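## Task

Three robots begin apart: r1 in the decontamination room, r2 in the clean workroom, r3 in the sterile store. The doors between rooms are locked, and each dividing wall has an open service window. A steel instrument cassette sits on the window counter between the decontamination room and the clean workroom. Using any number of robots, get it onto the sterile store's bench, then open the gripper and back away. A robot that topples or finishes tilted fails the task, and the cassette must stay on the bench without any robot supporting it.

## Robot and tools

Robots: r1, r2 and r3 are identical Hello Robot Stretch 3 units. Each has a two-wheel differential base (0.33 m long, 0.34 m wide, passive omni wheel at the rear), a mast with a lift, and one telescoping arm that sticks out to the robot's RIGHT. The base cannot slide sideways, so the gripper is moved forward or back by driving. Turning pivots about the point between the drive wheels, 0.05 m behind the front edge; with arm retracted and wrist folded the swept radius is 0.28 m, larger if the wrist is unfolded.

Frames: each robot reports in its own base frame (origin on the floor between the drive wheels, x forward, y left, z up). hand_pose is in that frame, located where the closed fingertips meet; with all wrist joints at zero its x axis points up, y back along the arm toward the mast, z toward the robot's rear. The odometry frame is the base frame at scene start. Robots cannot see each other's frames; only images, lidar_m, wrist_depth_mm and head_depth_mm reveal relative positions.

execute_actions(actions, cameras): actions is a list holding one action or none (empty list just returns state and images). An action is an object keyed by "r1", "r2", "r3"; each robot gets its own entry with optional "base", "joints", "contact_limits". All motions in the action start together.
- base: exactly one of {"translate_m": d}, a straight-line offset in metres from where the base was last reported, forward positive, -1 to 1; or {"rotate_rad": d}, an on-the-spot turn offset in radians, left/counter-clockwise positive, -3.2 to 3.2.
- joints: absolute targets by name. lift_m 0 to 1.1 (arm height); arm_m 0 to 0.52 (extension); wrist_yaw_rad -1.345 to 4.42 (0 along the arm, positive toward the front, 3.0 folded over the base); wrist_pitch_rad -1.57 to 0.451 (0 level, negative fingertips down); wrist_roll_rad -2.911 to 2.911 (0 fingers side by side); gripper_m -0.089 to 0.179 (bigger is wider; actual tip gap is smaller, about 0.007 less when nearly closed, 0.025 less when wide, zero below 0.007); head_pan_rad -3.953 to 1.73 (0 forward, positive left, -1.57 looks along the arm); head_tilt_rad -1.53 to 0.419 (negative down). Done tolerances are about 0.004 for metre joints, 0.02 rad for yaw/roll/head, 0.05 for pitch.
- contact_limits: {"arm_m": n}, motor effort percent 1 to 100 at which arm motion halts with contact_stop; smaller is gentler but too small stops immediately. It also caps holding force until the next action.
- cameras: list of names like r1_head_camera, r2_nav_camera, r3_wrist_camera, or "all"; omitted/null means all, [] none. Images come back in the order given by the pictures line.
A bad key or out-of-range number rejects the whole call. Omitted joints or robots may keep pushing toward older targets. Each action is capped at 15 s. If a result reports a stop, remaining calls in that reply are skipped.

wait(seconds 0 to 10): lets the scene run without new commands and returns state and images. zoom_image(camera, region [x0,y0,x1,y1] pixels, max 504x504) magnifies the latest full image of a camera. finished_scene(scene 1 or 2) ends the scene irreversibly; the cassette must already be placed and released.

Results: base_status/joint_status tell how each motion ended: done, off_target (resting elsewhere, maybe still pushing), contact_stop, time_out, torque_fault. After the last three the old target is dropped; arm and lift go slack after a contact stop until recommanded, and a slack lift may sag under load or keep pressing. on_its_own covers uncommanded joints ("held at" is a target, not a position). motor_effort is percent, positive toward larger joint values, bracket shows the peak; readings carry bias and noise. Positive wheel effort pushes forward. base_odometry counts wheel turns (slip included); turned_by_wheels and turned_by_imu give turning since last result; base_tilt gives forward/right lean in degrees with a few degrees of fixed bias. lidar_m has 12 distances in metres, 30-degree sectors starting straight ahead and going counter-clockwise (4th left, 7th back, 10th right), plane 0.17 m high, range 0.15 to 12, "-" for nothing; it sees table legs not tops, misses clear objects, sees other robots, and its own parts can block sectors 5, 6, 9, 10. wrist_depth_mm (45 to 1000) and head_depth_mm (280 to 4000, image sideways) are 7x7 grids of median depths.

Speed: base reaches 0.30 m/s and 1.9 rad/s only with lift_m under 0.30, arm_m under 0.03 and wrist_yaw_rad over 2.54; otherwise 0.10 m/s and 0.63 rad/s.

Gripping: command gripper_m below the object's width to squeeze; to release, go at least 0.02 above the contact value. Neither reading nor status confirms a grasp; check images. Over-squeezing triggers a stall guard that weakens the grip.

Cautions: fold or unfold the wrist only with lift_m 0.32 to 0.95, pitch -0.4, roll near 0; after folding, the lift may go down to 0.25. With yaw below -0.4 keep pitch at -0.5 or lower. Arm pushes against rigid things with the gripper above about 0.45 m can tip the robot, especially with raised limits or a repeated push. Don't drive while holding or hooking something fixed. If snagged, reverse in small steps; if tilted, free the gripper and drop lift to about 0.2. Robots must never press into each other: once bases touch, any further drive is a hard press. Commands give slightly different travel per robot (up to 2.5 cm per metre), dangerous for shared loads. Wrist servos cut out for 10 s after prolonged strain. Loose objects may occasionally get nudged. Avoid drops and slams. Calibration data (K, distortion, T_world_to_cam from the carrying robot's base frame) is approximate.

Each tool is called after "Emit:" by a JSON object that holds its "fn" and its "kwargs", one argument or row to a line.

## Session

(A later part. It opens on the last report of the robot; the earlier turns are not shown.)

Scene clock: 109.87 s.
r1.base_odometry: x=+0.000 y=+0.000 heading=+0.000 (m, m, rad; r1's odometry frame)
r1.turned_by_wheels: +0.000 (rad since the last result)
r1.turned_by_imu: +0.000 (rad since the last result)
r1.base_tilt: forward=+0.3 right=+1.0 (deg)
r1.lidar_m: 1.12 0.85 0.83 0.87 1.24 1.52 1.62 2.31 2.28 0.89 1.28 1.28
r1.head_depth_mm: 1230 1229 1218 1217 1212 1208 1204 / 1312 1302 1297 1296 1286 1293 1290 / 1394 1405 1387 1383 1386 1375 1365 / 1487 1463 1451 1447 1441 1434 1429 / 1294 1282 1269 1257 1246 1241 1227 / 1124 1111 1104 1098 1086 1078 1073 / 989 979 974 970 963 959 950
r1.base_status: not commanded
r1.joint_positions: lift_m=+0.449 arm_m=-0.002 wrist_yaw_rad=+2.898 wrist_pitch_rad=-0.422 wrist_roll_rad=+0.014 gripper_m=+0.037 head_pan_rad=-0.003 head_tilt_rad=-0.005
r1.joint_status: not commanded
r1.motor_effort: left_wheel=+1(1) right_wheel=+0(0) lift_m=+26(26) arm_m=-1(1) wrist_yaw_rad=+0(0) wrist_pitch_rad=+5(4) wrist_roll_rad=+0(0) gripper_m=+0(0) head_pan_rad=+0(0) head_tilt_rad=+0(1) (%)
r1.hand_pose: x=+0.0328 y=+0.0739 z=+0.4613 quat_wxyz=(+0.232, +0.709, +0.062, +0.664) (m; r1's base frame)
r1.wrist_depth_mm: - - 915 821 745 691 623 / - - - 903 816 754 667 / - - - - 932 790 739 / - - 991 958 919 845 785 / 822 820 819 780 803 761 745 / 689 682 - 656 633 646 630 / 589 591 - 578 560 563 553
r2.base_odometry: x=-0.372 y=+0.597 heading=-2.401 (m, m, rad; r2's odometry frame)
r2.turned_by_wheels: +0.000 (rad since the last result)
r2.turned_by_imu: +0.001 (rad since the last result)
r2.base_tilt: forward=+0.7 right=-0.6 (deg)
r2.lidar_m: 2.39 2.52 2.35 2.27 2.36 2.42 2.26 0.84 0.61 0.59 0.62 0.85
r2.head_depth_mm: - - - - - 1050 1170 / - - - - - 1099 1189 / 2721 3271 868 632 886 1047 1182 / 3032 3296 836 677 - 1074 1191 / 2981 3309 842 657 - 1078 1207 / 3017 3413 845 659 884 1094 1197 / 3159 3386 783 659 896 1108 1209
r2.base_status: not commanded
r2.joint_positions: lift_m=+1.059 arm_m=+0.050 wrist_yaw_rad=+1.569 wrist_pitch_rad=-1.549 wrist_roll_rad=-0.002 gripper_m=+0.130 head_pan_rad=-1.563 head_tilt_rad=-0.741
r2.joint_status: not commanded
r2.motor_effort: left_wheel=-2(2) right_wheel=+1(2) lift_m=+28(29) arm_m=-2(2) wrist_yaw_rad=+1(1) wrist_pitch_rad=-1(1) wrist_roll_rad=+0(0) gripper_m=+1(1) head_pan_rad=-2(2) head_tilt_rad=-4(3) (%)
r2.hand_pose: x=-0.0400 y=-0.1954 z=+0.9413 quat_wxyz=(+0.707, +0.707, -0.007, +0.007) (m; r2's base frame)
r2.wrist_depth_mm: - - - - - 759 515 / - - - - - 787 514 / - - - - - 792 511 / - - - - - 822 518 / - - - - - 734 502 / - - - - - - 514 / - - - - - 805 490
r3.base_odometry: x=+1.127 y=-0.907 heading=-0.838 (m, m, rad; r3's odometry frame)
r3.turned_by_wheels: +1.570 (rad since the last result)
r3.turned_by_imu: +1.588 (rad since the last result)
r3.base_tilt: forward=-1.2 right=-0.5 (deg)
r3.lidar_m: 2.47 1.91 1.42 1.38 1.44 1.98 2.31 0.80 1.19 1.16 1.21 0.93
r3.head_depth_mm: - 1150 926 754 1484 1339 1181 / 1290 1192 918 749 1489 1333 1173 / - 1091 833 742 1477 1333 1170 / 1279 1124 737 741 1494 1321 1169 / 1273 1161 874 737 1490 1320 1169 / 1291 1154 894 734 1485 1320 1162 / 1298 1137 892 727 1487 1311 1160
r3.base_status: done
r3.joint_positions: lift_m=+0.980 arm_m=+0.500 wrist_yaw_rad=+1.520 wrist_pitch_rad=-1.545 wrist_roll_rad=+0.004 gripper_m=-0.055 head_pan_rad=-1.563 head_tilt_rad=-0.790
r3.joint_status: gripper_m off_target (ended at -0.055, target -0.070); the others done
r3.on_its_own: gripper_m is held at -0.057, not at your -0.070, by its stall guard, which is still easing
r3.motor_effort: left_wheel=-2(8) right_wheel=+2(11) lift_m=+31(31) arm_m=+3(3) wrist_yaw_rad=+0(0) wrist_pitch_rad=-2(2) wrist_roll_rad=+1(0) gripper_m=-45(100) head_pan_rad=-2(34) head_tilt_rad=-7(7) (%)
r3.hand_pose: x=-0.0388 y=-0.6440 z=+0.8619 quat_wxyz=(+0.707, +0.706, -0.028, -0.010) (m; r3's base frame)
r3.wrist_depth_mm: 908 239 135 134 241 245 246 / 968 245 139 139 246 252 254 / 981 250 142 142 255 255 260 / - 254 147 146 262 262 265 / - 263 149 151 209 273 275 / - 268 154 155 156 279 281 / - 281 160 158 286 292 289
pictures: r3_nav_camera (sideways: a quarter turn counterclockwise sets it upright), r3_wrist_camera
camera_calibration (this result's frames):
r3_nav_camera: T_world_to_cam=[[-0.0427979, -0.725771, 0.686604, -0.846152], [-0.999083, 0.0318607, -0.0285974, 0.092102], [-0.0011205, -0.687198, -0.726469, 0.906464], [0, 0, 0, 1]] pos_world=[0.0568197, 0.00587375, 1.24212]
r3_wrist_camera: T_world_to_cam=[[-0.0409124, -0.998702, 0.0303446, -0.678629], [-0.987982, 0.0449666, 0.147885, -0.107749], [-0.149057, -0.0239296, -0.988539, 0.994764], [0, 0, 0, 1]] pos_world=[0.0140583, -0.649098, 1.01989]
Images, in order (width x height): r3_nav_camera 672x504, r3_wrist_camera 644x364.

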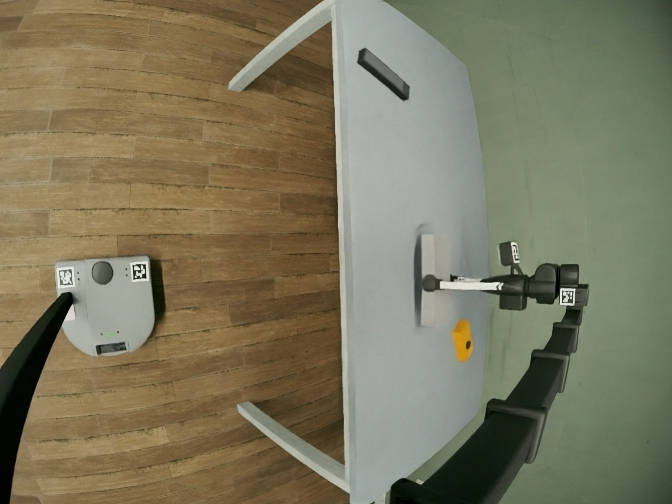

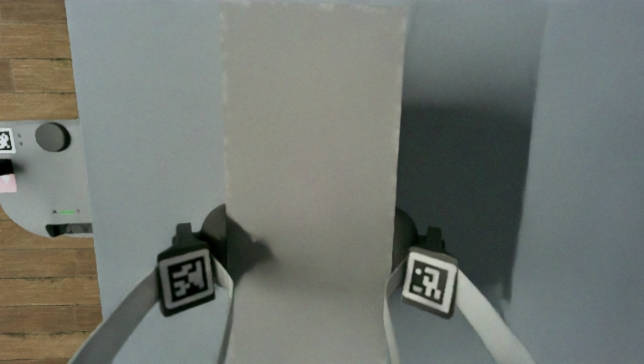

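Emit:
{"fn": "execute_actions", "kwargs": {
  "actions": [
    {"r3":{"joints":{"lift_m":0.905}}}
  ],
  "cameras": []
}}

Emit:
{"fn": "execute_actions", "kwargs": {
  "actions": [
    {"r3":{"joints":{"gripper_m":0.13}}}
  ],
  "cameras": []
}}

Emit:
{"fn": "execute_actions", "kwargs": {
  "actions": [
    {"r3":{"joints":{"lift_m":0.96}}}
  ],
  "cameras": []
}}

Emit:
{"fn": "execute_actions", "kwargs": {
  "actions": [
    {"r3":{"joints":{"arm_m":0.15,"lift_m":1.0}}}
  ],
  "cameras": ["r3_nav_camera"]
}}

Scene clock: 111.70 s.
r1.base_odometry: x=+0.000 y=+0.000 heading=+0.000 (m, m, rad; r1's odometry frame)
r1.turned_by_wheels: +0.000 (rad since the last result)
r1.turned_by_imu: +0.000 (rad since the last result)
r1.base_tilt: forward=+0.3 right=+0.9 (deg)
r1.lidar_m: 1.12 0.85 0.83 0.88 1.24 1.52 1.62 2.30 2.28 0.89 1.28 1.28
r1.head_depth_mm: 1228 1227 1231 1215 1217 1203 1204 / 1314 1308 1300 1293 1299 1283 1281 / 1404 1396 1395 1387 1370 1378 1377 / 1465 1470 1447 1432 1437 1435 1426 / 1291 1283 1271 1260 1248 1236 1229 / 1128 1110 1106 1095 1088 1080 1071 / 989 979 974 968 963 957 949
r1.base_status: not commanded
r1.joint_positions: lift_m=+0.449 arm_m=-0.002 wrist_yaw_rad=+2.898 wrist_pitch_rad=-0.422 wrist_roll_rad=+0.014 gripper_m=+0.037 head_pan_rad=-0.003 head_tilt_rad=-0.005
r1.joint_status: not commanded
r1.motor_effort: left_wheel=+1(0) right_wheel=+1(1) lift_m=+26(26) arm_m=+0(0) wrist_yaw_rad=+0(0) wrist_pitch_rad=+5(5) wrist_roll_rad=+0(0) gripper_m=+0(0) head_pan_rad=+0(0) head_tilt_rad=+0(1) (%)
r1.hand_pose: x=+0.0328 y=+0.0739 z=+0.4613 quat_wxyz=(+0.232, +0.709, +0.062, +0.664) (m; r1's base frame)
r1.wrist_depth_mm: - - 935 821 754 688 628 / - - - 885 815 745 671 / - - - - 882 792 739 / - - 994 926 922 834 779 / 822 817 817 787 802 747 738 / 692 680 - 660 625 632 627 / 585 583 - 590 556 560 554
r2.base_odometry: x=-0.372 y=+0.597 heading=-2.401 (m, m, rad; r2's odometry frame)
r2.turned_by_wheels: +0.000 (rad since the last result)
r2.turned_by_imu: +0.000 (rad since the last result)
r2.base_tilt: forward=+0.6 right=-0.5 (deg)
r2.lidar_m: 2.39 2.52 2.35 2.27 2.36 2.43 2.26 0.83 0.61 0.60 0.62 0.85
r2.head_depth_mm: - - - - - 1042 1161 / - - - - - 1094 1182 / 2914 3260 873 634 881 1042 1180 / 2991 3324 838 677 - 1080 1186 / 2966 3284 839 659 - 1082 1204 / 3043 3368 848 659 887 1094 1206 / 3159 3385 782 659 895 1107 1206
r2.base_status: not commanded
r2.joint_positions: lift_m=+1.059 arm_m=+0.050 wrist_yaw_rad=+1.569 wrist_pitch_rad=-1.549 wrist_roll_rad=-0.002 gripper_m=+0.130 head_pan_rad=-1.563 head_tilt_rad=-0.741
r2.joint_status: not commanded
r2.motor_effort: left_wheel=-2(3) right_wheel=+1(2) lift_m=+29(29) arm_m=-2(2) wrist_yaw_rad=+1(1) wrist_pitch_rad=-1(1) wrist_roll_rad=+0(0) gripper_m=+1(0) head_pan_rad=-1(1) head_tilt_rad=-4(4) (%)
r2.hand_pose: x=-0.0400 y=-0.1954 z=+0.9413 quat_wxyz=(+0.707, +0.707, -0.007, +0.007) (m; r2's base frame)
r2.wrist_depth_mm: - - - - - 785 513 / - - - - - 784 507 / - - - - - 793 516 / - - - - - 805 515 / - - - - - 719 510 / - - - - - - 507 / - - - - - 809 499
r3.base_odometry: x=+1.127 y=-0.907 heading=-0.838 (m, m, rad; r3's odometry frame)
r3.turned_by_wheels: +0.000 (rad since the last result)
r3.turned_by_imu: +0.000 (rad since the last result)
r3.base_tilt: forward=-1.1 right=-0.5 (deg)
r3.lidar_m: 2.47 1.90 1.42 1.38 1.44 1.98 2.30 0.80 1.19 1.16 1.21 0.93
r3.head_depth_mm: 1261 - - 741 1480 1339 1185 / 1233 1138 915 749 1482 1338 1174 / 1216 - 888 743 1475 1339 1169 / 1260 1177 907 739 1497 1320 1175 / 1283 1165 900 739 1483 1327 1170 / 1288 1148 895 732 1495 1321 1170 / 1295 1136 888 727 1473 1318 1157
r3.base_status: not commanded
r3.joint_positions: lift_m=+0.905 arm_m=+0.500 wrist_yaw_rad=+1.520 wrist_pitch_rad=-1.545 wrist_roll_rad=+0.004 gripper_m=-0.042 head_pan_rad=-1.563 head_tilt_rad=-0.790
r3.joint_status: all done
r3.on_its_own: gripper_m is held at -0.044, not at your -0.070, by its stall guard, which is still easing
r3.motor_effort: left_wheel=-3(2) right_wheel=+2(2) lift_m=+31(30) arm_m=+3(3) wrist_yaw_rad=+0(0) wrist_pitch_rad=-2(2) wrist_roll_rad=+0(1) gripper_m=-41(44) head_pan_rad=-2(2) head_tilt_rad=-7(7) (%)
r3.hand_pose: x=-0.0388 y=-0.6440 z=+0.7869 quat_wxyz=(+0.707, +0.706, -0.028, -0.010) (m; r3's base frame)
r3.wrist_depth_mm: 167 168 136 136 170 173 175 / 170 173 140 140 174 179 180 / 176 176 143 144 181 183 184 / 180 181 148 146 184 188 190 / 185 186 150 151 171 192 195 / 189 191 154 155 156 198 201 / 195 197 159 159 202 203 206
pictures: none
No camera images: the call's "cameras" was empty. Leave "cameras" out to get every camera's image.

Scene clock: 113.93 s.
r1.base_odometry: x=+0.000 y=+0.000 heading=+0.000 (m, m, rad; r1's odometry frame)
r1.turned_by_wheels: +0.000 (rad since the last result)
r1.turned_by_imu: +0.000 (rad since the last result)
r1.base_tilt: forward=+0.4 right=+1.0 (deg)
r1.lidar_m: 1.11 0.85 0.83 0.87 1.25 1.52 1.62 2.31 2.28 0.89 1.29 1.28
r1.head_depth_mm: 1236 1228 1219 1219 1210 1214 1212 / 1310 1305 1305 1293 1290 1289 1276 / 1404 1399 1387 1390 1381 1378 1378 / 1468 1464 1464 1451 1440 1429 1429 / 1300 1287 1273 1251 1247 1239 1227 / 1121 1115 1101 1096 1087 1081 1074 / 988 979 973 968 962 956 949
r1.base_status: not commanded
r1.joint_positions: lift_m=+0.449 arm_m=-0.002 wrist_yaw_rad=+2.898 wrist_pitch_rad=-0.422 wrist_roll_rad=+0.014 gripper_m=+0.037 head_pan_rad=-0.003 head_tilt_rad=-0.005
r1.joint_status: not commanded
r1.motor_effort: left_wheel=+0(0) right_wheel=+0(0) lift_m=+26(26) arm_m=+0(0) wrist_yaw_rad=+0(0) wrist_pitch_rad=+4(5) wrist_roll_rad=+0(0) gripper_m=+0(0) head_pan_rad=-1(0) head_tilt_rad=+1(1) (%)
r1.hand_pose: x=+0.0328 y=+0.0739 z=+0.4613 quat_wxyz=(+0.232, +0.709, +0.062, +0.664) (m; r1's base frame)
r1.wrist_depth_mm: - - 902 802 736 680 634 / - - - 907 814 749 683 / - - - - 892 809 728 / - - 963 959 919 823 792 / 824 805 826 788 798 765 737 / 703 670 - 650 621 637 626 / 600 583 - 576 571 559 560
r2.base_odometry: x=-0.372 y=+0.597 heading=-2.401 (m, m, rad; r2's odometry frame)
r2.turned_by_wheels: +0.000 (rad since the last result)
r2.turned_by_imu: +0.000 (rad since the last result)
r2.base_tilt: forward=+0.6 right=-0.5 (deg)
r2.lidar_m: 2.39 2.51 2.36 2.27 2.37 2.41 2.26 0.84 0.62 0.59 0.62 0.86
r2.head_depth_mm: - - - - - 1043 1172 / - - - - - 1096 1174 / 2970 3238 872 635 885 1044 1175 / 2929 3220 837 676 - 1075 1188 / 3015 3221 840 661 - 1077 1203 / 3016 3323 846 658 882 1090 1204 / 3168 3382 783 660 900 1113 1208
r2.base_status: not commanded
r2.joint_positions: lift_m=+1.059 arm_m=+0.050 wrist_yaw_rad=+1.569 wrist_pitch_rad=-1.549 wrist_roll_rad=-0.002 gripper_m=+0.130 head_pan_rad=-1.563 head_tilt_rad=-0.741
r2.joint_status: not commanded
r2.motor_effort: left_wheel=-2(2) right_wheel=+1(2) lift_m=+29(29) arm_m=-2(2) wrist_yaw_rad=+1(1) wrist_pitch_rad=-1(1) wrist_roll_rad=+0(0) gripper_m=+0(1) head_pan_rad=-1(2) head_tilt_rad=-4(4) (%)
r2.hand_pose: x=-0.0400 y=-0.1954 z=+0.9413 quat_wxyz=(+0.707, +0.707, -0.007, +0.007) (m; r2's base frame)
r2.wrist_depth_mm: - - - - - 770 508 / - - - - - 784 515 / - - - - - 783 514 / - - - - - 789 516 / - - - - - 749 515 / - - - - - - 518 / - - - - - 799 493
r3.base_odometry: x=+1.127 y=-0.907 heading=-0.838 (m, m, rad; r3's odometry frame)
r3.turned_by_wheels: +0.000 (rad since the last result)
r3.turned_by_imu: +0.001 (rad since the last result)
r3.base_tilt: forward=-1.1 right=-0.5 (deg)
r3.lidar_m: 2.47 1.90 1.42 1.38 1.44 1.98 2.31 0.80 1.19 1.16 1.21 0.93
r3.head_depth_mm: 1259 - - 740 1486 1342 1186 / 1226 1145 915 748 1484 1342 1176 / 1214 - 884 742 1476 1334 1174 / 1267 1168 908 736 1503 1328 1173 / 1284 1160 900 735 1490 1322 1163 / 1289 1153 896 733 1487 1315 1167 / 1289 1141 891 728 1481 1312 1159
r3.base_status: not commanded
r3.joint_positions: lift_m=+0.905 arm_m=+0.500 wrist_yaw_rad=+1.520 wrist_pitch_rad=-1.545 wrist_roll_rad=+0.004 gripper_m=+0.130 head_pan_rad=-1.563 head_tilt_rad=-0.790
r3.joint_status: all done
r3.motor_effort: left_wheel=-2(2) right_wheel=+2(2) lift_m=+33(31) arm_m=+2(3) wrist_yaw_rad=+0(0) wrist_pitch_rad=-2(2) wrist_roll_rad=+1(1) gripper_m=+0(85) head_pan_rad=-2(3) head_tilt_rad=-7(7) (%)
r3.hand_pose: x=-0.0388 y=-0.6440 z=+0.7869 quat_wxyz=(+0.707, +0.706, -0.028, -0.010) (m; r3's base frame)
r3.wrist_depth_mm: 168 169 169 142 172 173 174 / 172 172 145 145 176 177 180 / 176 177 149 148 181 183 186 / 180 182 153 152 185 188 190 / 185 185 157 156 189 192 194 / 190 - 192 160 195 197 200 / 198 197 196 165 204 204 205
pictures: none
No camera images: the call's "cameras" was empty. Leave "cameras" out to get every camera's image.

Scene clock: 115.27 s.
r1.base_odometry: x=+0.000 y=+0.000 heading=+0.000 (m, m, rad; r1's odometry frame)
r1.turned_by_wheels: +0.000 (rad since the last result)
r1.turned_by_imu: +0.000 (rad since the last result)
r1.base_tilt: forward=+0.4 right=+0.9 (deg)
r1.lidar_m: 1.12 0.85 0.83 0.87 1.24 1.52 1.63 2.30 2.28 0.89 1.28 1.28
r1.head_depth_mm: 1231 1227 1215 1217 1212 1219 1210 / 1311 1305 1297 1296 1289 1290 1273 / 1408 1397 1402 1374 1378 1375 1364 / 1479 1466 1454 1441 1440 1436 1433 / 1303 1293 1271 1263 1245 1242 1228 / 1116 1110 1105 1094 1085 1081 1068 / 991 982 975 969 960 959 947
r1.base_status: not commanded
r1.joint_positions: lift_m=+0.449 arm_m=-0.002 wrist_yaw_rad=+2.898 wrist_pitch_rad=-0.422 wrist_roll_rad=+0.014 gripper_m=+0.037 head_pan_rad=-0.003 head_tilt_rad=-0.005
r1.joint_status: not commanded
r1.motor_effort: left_wheel=+0(1) right_wheel=+1(0) lift_m=+26(26) arm_m=+0(0) wrist_yaw_rad=+0(0) wrist_pitch_rad=+5(4) wrist_roll_rad=+0(0) gripper_m=+0(0) head_pan_rad=+0(0) head_tilt_rad=+2(1) (%)
r1.hand_pose: x=+0.0328 y=+0.0739 z=+0.4613 quat_wxyz=(+0.232, +0.709, +0.062, +0.664) (m; r1's base frame)
r1.wrist_depth_mm: - - 921 844 753 695 622 / - - - 906 819 741 674 / - - - - 893 793 731 / - - 954 934 943 855 789 / 842 815 833 772 778 761 746 / 688 673 - 660 635 632 634 / 589 591 - 585 575 559 545
r2.base_odometry: x=-0.372 y=+0.597 heading=-2.401 (m, m, rad; r2's odometry frame)
r2.turned_by_wheels: +0.000 (rad since the last result)
r2.turned_by_imu: +0.000 (rad since the last result)
r2.base_tilt: forward=+0.5 right=-0.5 (deg)
r2.lidar_m: 2.39 2.52 2.35 2.27 2.37 2.42 2.26 0.84 0.62 0.60 0.62 0.85
r2.head_depth_mm: - - - - - 1048 1164 / - - - - - 1098 1173 / 2964 3298 869 631 884 1049 1182 / 2986 3309 839 676 - 1075 1184 / 2934 3245 841 659 - 1081 1201 / 3042 3395 843 657 878 1094 1207 / 3185 3405 782 659 892 1106 1200
r2.base_status: not commanded
r2.joint_positions: lift_m=+1.059 arm_m=+0.050 wrist_yaw_rad=+1.569 wrist_pitch_rad=-1.549 wrist_roll_rad=-0.002 gripper_m=+0.130 head_pan_rad=-1.563 head_tilt_rad=-0.741
r2.joint_status: not commanded
r2.motor_effort: left_wheel=-3(2) right_wheel=+1(3) lift_m=+28(29) arm_m=-2(2) wrist_yaw_rad=+1(1) wrist_pitch_rad=-1(2) wrist_roll_rad=+0(0) gripper_m=+0(1) head_pan_rad=-1(2) head_tilt_rad=-3(3) (%)
r2.hand_pose: x=-0.0400 y=-0.1954 z=+0.9413 quat_wxyz=(+0.707, +0.707, -0.007, +0.007) (m; r2's base frame)
r2.wrist_depth_mm: - - - - - 775 509 / - - - - - 798 508 / - - - - - 799 505 / - - - - - 784 510 / - - - - - 728 516 / - - - - - - 515 / - - - - - 811 489
r3.base_odometry: x=+1.127 y=-0.907 heading=-0.838 (m, m, rad; r3's odometry frame)
r3.turned_by_wheels: +0.000 (rad since the last result)
r3.turned_by_imu: +0.000 (rad since the last result)
r3.base_tilt: forward=-1.0 right=-0.5 (deg)
r3.lidar_m: 2.47 1.90 1.42 1.37 1.44 1.98 2.31 0.80 1.19 1.16 1.21 0.93
r3.head_depth_mm: - - 922 754 1487 1348 1187 / 1312 1186 920 748 1473 1338 1181 / - - 911 744 1469 1320 1175 / 1277 1125 909 738 1506 1327 1171 / 1285 1159 898 739 1493 1318 1175 / 1292 1149 896 732 1492 1314 1166 / 1291 1140 886 726 1469 1312 1156
r3.base_status: not commanded
r3.joint_positions: lift_m=+0.960 arm_m=+0.500 wrist_yaw_rad=+1.520 wrist_pitch_rad=-1.545 wrist_roll_rad=+0.004 gripper_m=+0.130 head_pan_rad=-1.563 head_tilt_rad=-0.790
r3.joint_status: all done
r3.motor_effort: left_wheel=-3(2) right_wheel=+2(2) lift_m=+36(38) arm_m=+3(3) wrist_yaw_rad=+0(0) wrist_pitch_rad=-2(2) wrist_roll_rad=+1(1) gripper_m=+0(0) head_pan_rad=-3(2) head_tilt_rad=-7(8) (%)
r3.hand_pose: x=-0.0388 y=-0.6440 z=+0.8418 quat_wxyz=(+0.707, +0.706, -0.028, -0.010) (m; r3's base frame)
r3.wrist_depth_mm: 936 220 221 223 225 227 229 / 958 224 225 197 228 232 233 / 230 230 232 204 238 238 241 / 235 235 237 208 244 246 246 / - 242 243 212 249 252 252 / - - 247 219 256 257 261 / - 256 257 226 262 266 267
pictures: none
No camera images: the call's "cameras" was empty. Leave "cameras" out to get every camera's image.

Scene clock: 119.07 s.
r1.base_odometry: x=+0.000 y=+0.000 heading=+0.000 (m, m, rad; r1's odometry frame)
r1.turned_by_wheels: +0.000 (rad since the last result)
r1.turned_by_imu: +0.000 (rad since the last result)
r1.base_tilt: forward=+0.4 right=+1.0 (deg)
r1.lidar_m: 1.12 0.85 0.83 0.87 1.24 1.52 1.62 2.31 2.28 0.89 1.28 1.28
r1.head_depth_mm: 1231 1226 1230 1214 1211 1210 1203 / 1312 1301 1299 1297 1288 1281 1278 / 1398 1401 1389 1381 1374 1377 1372 / 1478 1467 1452 1455 1434 1438 1427 / 1297 1275 1279 1260 1255 1239 1230 / 1117 1113 1101 1098 1084 1080 1071 / 990 984 974 967 963 955 950
r1.base_status: not commanded
r1.joint_positions: lift_m=+0.449 arm_m=-0.002 wrist_yaw_rad=+2.898 wrist_pitch_rad=-0.422 wrist_roll_rad=+0.014 gripper_m=+0.037 head_pan_rad=-0.003 head_tilt_rad=-0.005
r1.joint_status: not commanded
r1.motor_effort: left_wheel=+1(1) right_wheel=+1(0) lift_m=+26(26) arm_m=-1(0) wrist_yaw_rad=+0(0) wrist_pitch_rad=+4(5) wrist_roll_rad=+0(0) gripper_m=+0(0) head_pan_rad=+0(0) head_tilt_rad=+0(1) (%)
r1.hand_pose: x=+0.0328 y=+0.0739 z=+0.4613 quat_wxyz=(+0.232, +0.709, +0.062, +0.664) (m; r1's base frame)
r1.wrist_depth_mm: - - 927 828 724 679 635 / - - - 913 805 741 678 / - - - - 900 823 733 / - - 960 944 928 855 768 / 813 802 814 765 795 746 746 / 684 670 - 664 630 638 624 / 590 591 - 586 556 557 556
r2.base_odometry: x=-0.372 y=+0.597 heading=-2.401 (m, m, rad; r2's odometry frame)
r2.turned_by_wheels: +0.000 (rad since the last result)
r2.turned_by_imu: +0.001 (rad since the last result)
r2.base_tilt: forward=+0.6 right=-0.5 (deg)
r2.lidar_m: 2.38 2.52 2.35 2.27 2.37 2.42 2.25 0.83 0.61 0.59 0.62 0.85
r2.head_depth_mm: - - - - - 1044 1170 / - - - - - 1096 1183 / 2977 3261 871 636 881 1047 1186 / 2949 3274 842 677 - 1086 1187 / 2988 3281 841 657 - 1075 1206 / 3018 3400 841 658 887 1098 1204 / 3169 3357 780 661 895 1108 1201
r2.base_status: not commanded
r2.joint_positions: lift_m=+1.059 arm_m=+0.050 wrist_yaw_rad=+1.569 wrist_pitch_rad=-1.549 wrist_roll_rad=-0.002 gripper_m=+0.130 head_pan_rad=-1.563 head_tilt_rad=-0.741
r2.joint_status: not commanded
r2.motor_effort: left_wheel=-2(2) right_wheel=+1(2) lift_m=+28(29) arm_m=-2(2) wrist_yaw_rad=+1(1) wrist_pitch_rad=-1(2) wrist_roll_rad=+0(0) gripper_m=+0(0) head_pan_rad=-2(2) head_tilt_rad=-3(4) (%)
r2.hand_pose: x=-0.0400 y=-0.1954 z=+0.9413 quat_wxyz=(+0.707, +0.707, -0.007, +0.007) (m; r2's base frame)
r2.wrist_depth_mm: - - - - - 770 501 / - - - - - 764 513 / - - - - - 775 516 / - - - - - 814 512 / - - - - - 750 508 / - - - - - - 516 / - - - - - 788 488
r3.base_odometry: x=+1.127 y=-0.907 heading=-0.838 (m, m, rad; r3's odometry frame)
r3.turned_by_wheels: +0.000 (rad since the last result)
r3.turned_by_imu: +0.001 (rad since the last result)
r3.base_tilt: forward=-1.1 right=-0.4 (deg)
r3.lidar_m: 2.47 1.90 1.42 1.37 1.44 1.98 2.31 0.80 1.19 1.16 1.21 0.92
r3.head_depth_mm: - 1107 925 734 1492 1337 1177 / - - - 703 1477 1334 1178 / 1232 - - - 1473 1315 1174 / 1270 1168 912 706 1499 1328 1166 / 1295 1163 906 701 1487 1318 1168 / 1297 1150 893 735 1498 1318 1154 / 1293 1142 891 729 1484 1319 1163
r3.base_status: not commanded
r3.joint_positions: lift_m=+1.000 arm_m=+0.150 wrist_yaw_rad=+1.520 wrist_pitch_rad=-1.545 wrist_roll_rad=+0.004 gripper_m=+0.130 head_pan_rad=-1.563 head_tilt_rad=-0.790
r3.joint_status: all done
r3.motor_effort: left_wheel=-2(2) right_wheel=+2(2) lift_m=+36(35) arm_m=-3(4) wrist_yaw_rad=+0(0) wrist_pitch_rad=-2(2) wrist_roll_rad=+1(1) gripper_m=+0(0) head_pan_rad=-3(2) head_tilt_rad=-7(7) (%)
r3.hand_pose: x=-0.0388 y=-0.2946 z=+0.8818 quat_wxyz=(+0.707, +0.706, -0.028, -0.010) (m; r3's base frame)
r3.wrist_depth_mm: 949 953 952 979 997 - 269 / 986 958 - - - - 276 / - - - - - 297 282 / - - - - - 296 291 / - - - - - 297 299 / - - - - - 302 303 / - - - - - 320 314
pictures: r3_nav_camera (sideways: a quarter turn counterclockwise sets it upright)
camera_calibration (this result's frames):
r3_nav_camera: T_world_to_cam=[[-0.0427984, -0.72578, 0.686594, -0.84614], [-0.999083, 0.0318618, -0.0285969, 0.0921013], [-0.00112107, -0.687189, -0.726478, 0.906476], [0, 0, 0, 1]] pos_world=[0.0568197, 0.00587449, 1.24212]
Images, in order (width x height): r3_nav_camera 672x504.

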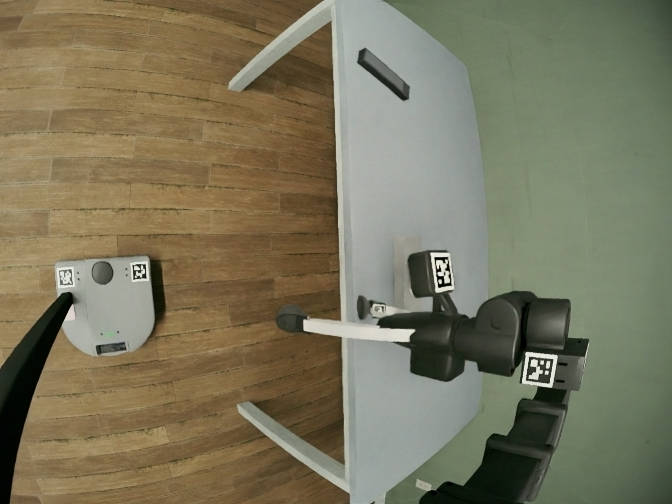

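Emit:
{"fn": "finished_scene", "kwargs": {
  "scene": 1
}}

The scene is finished: the task was done.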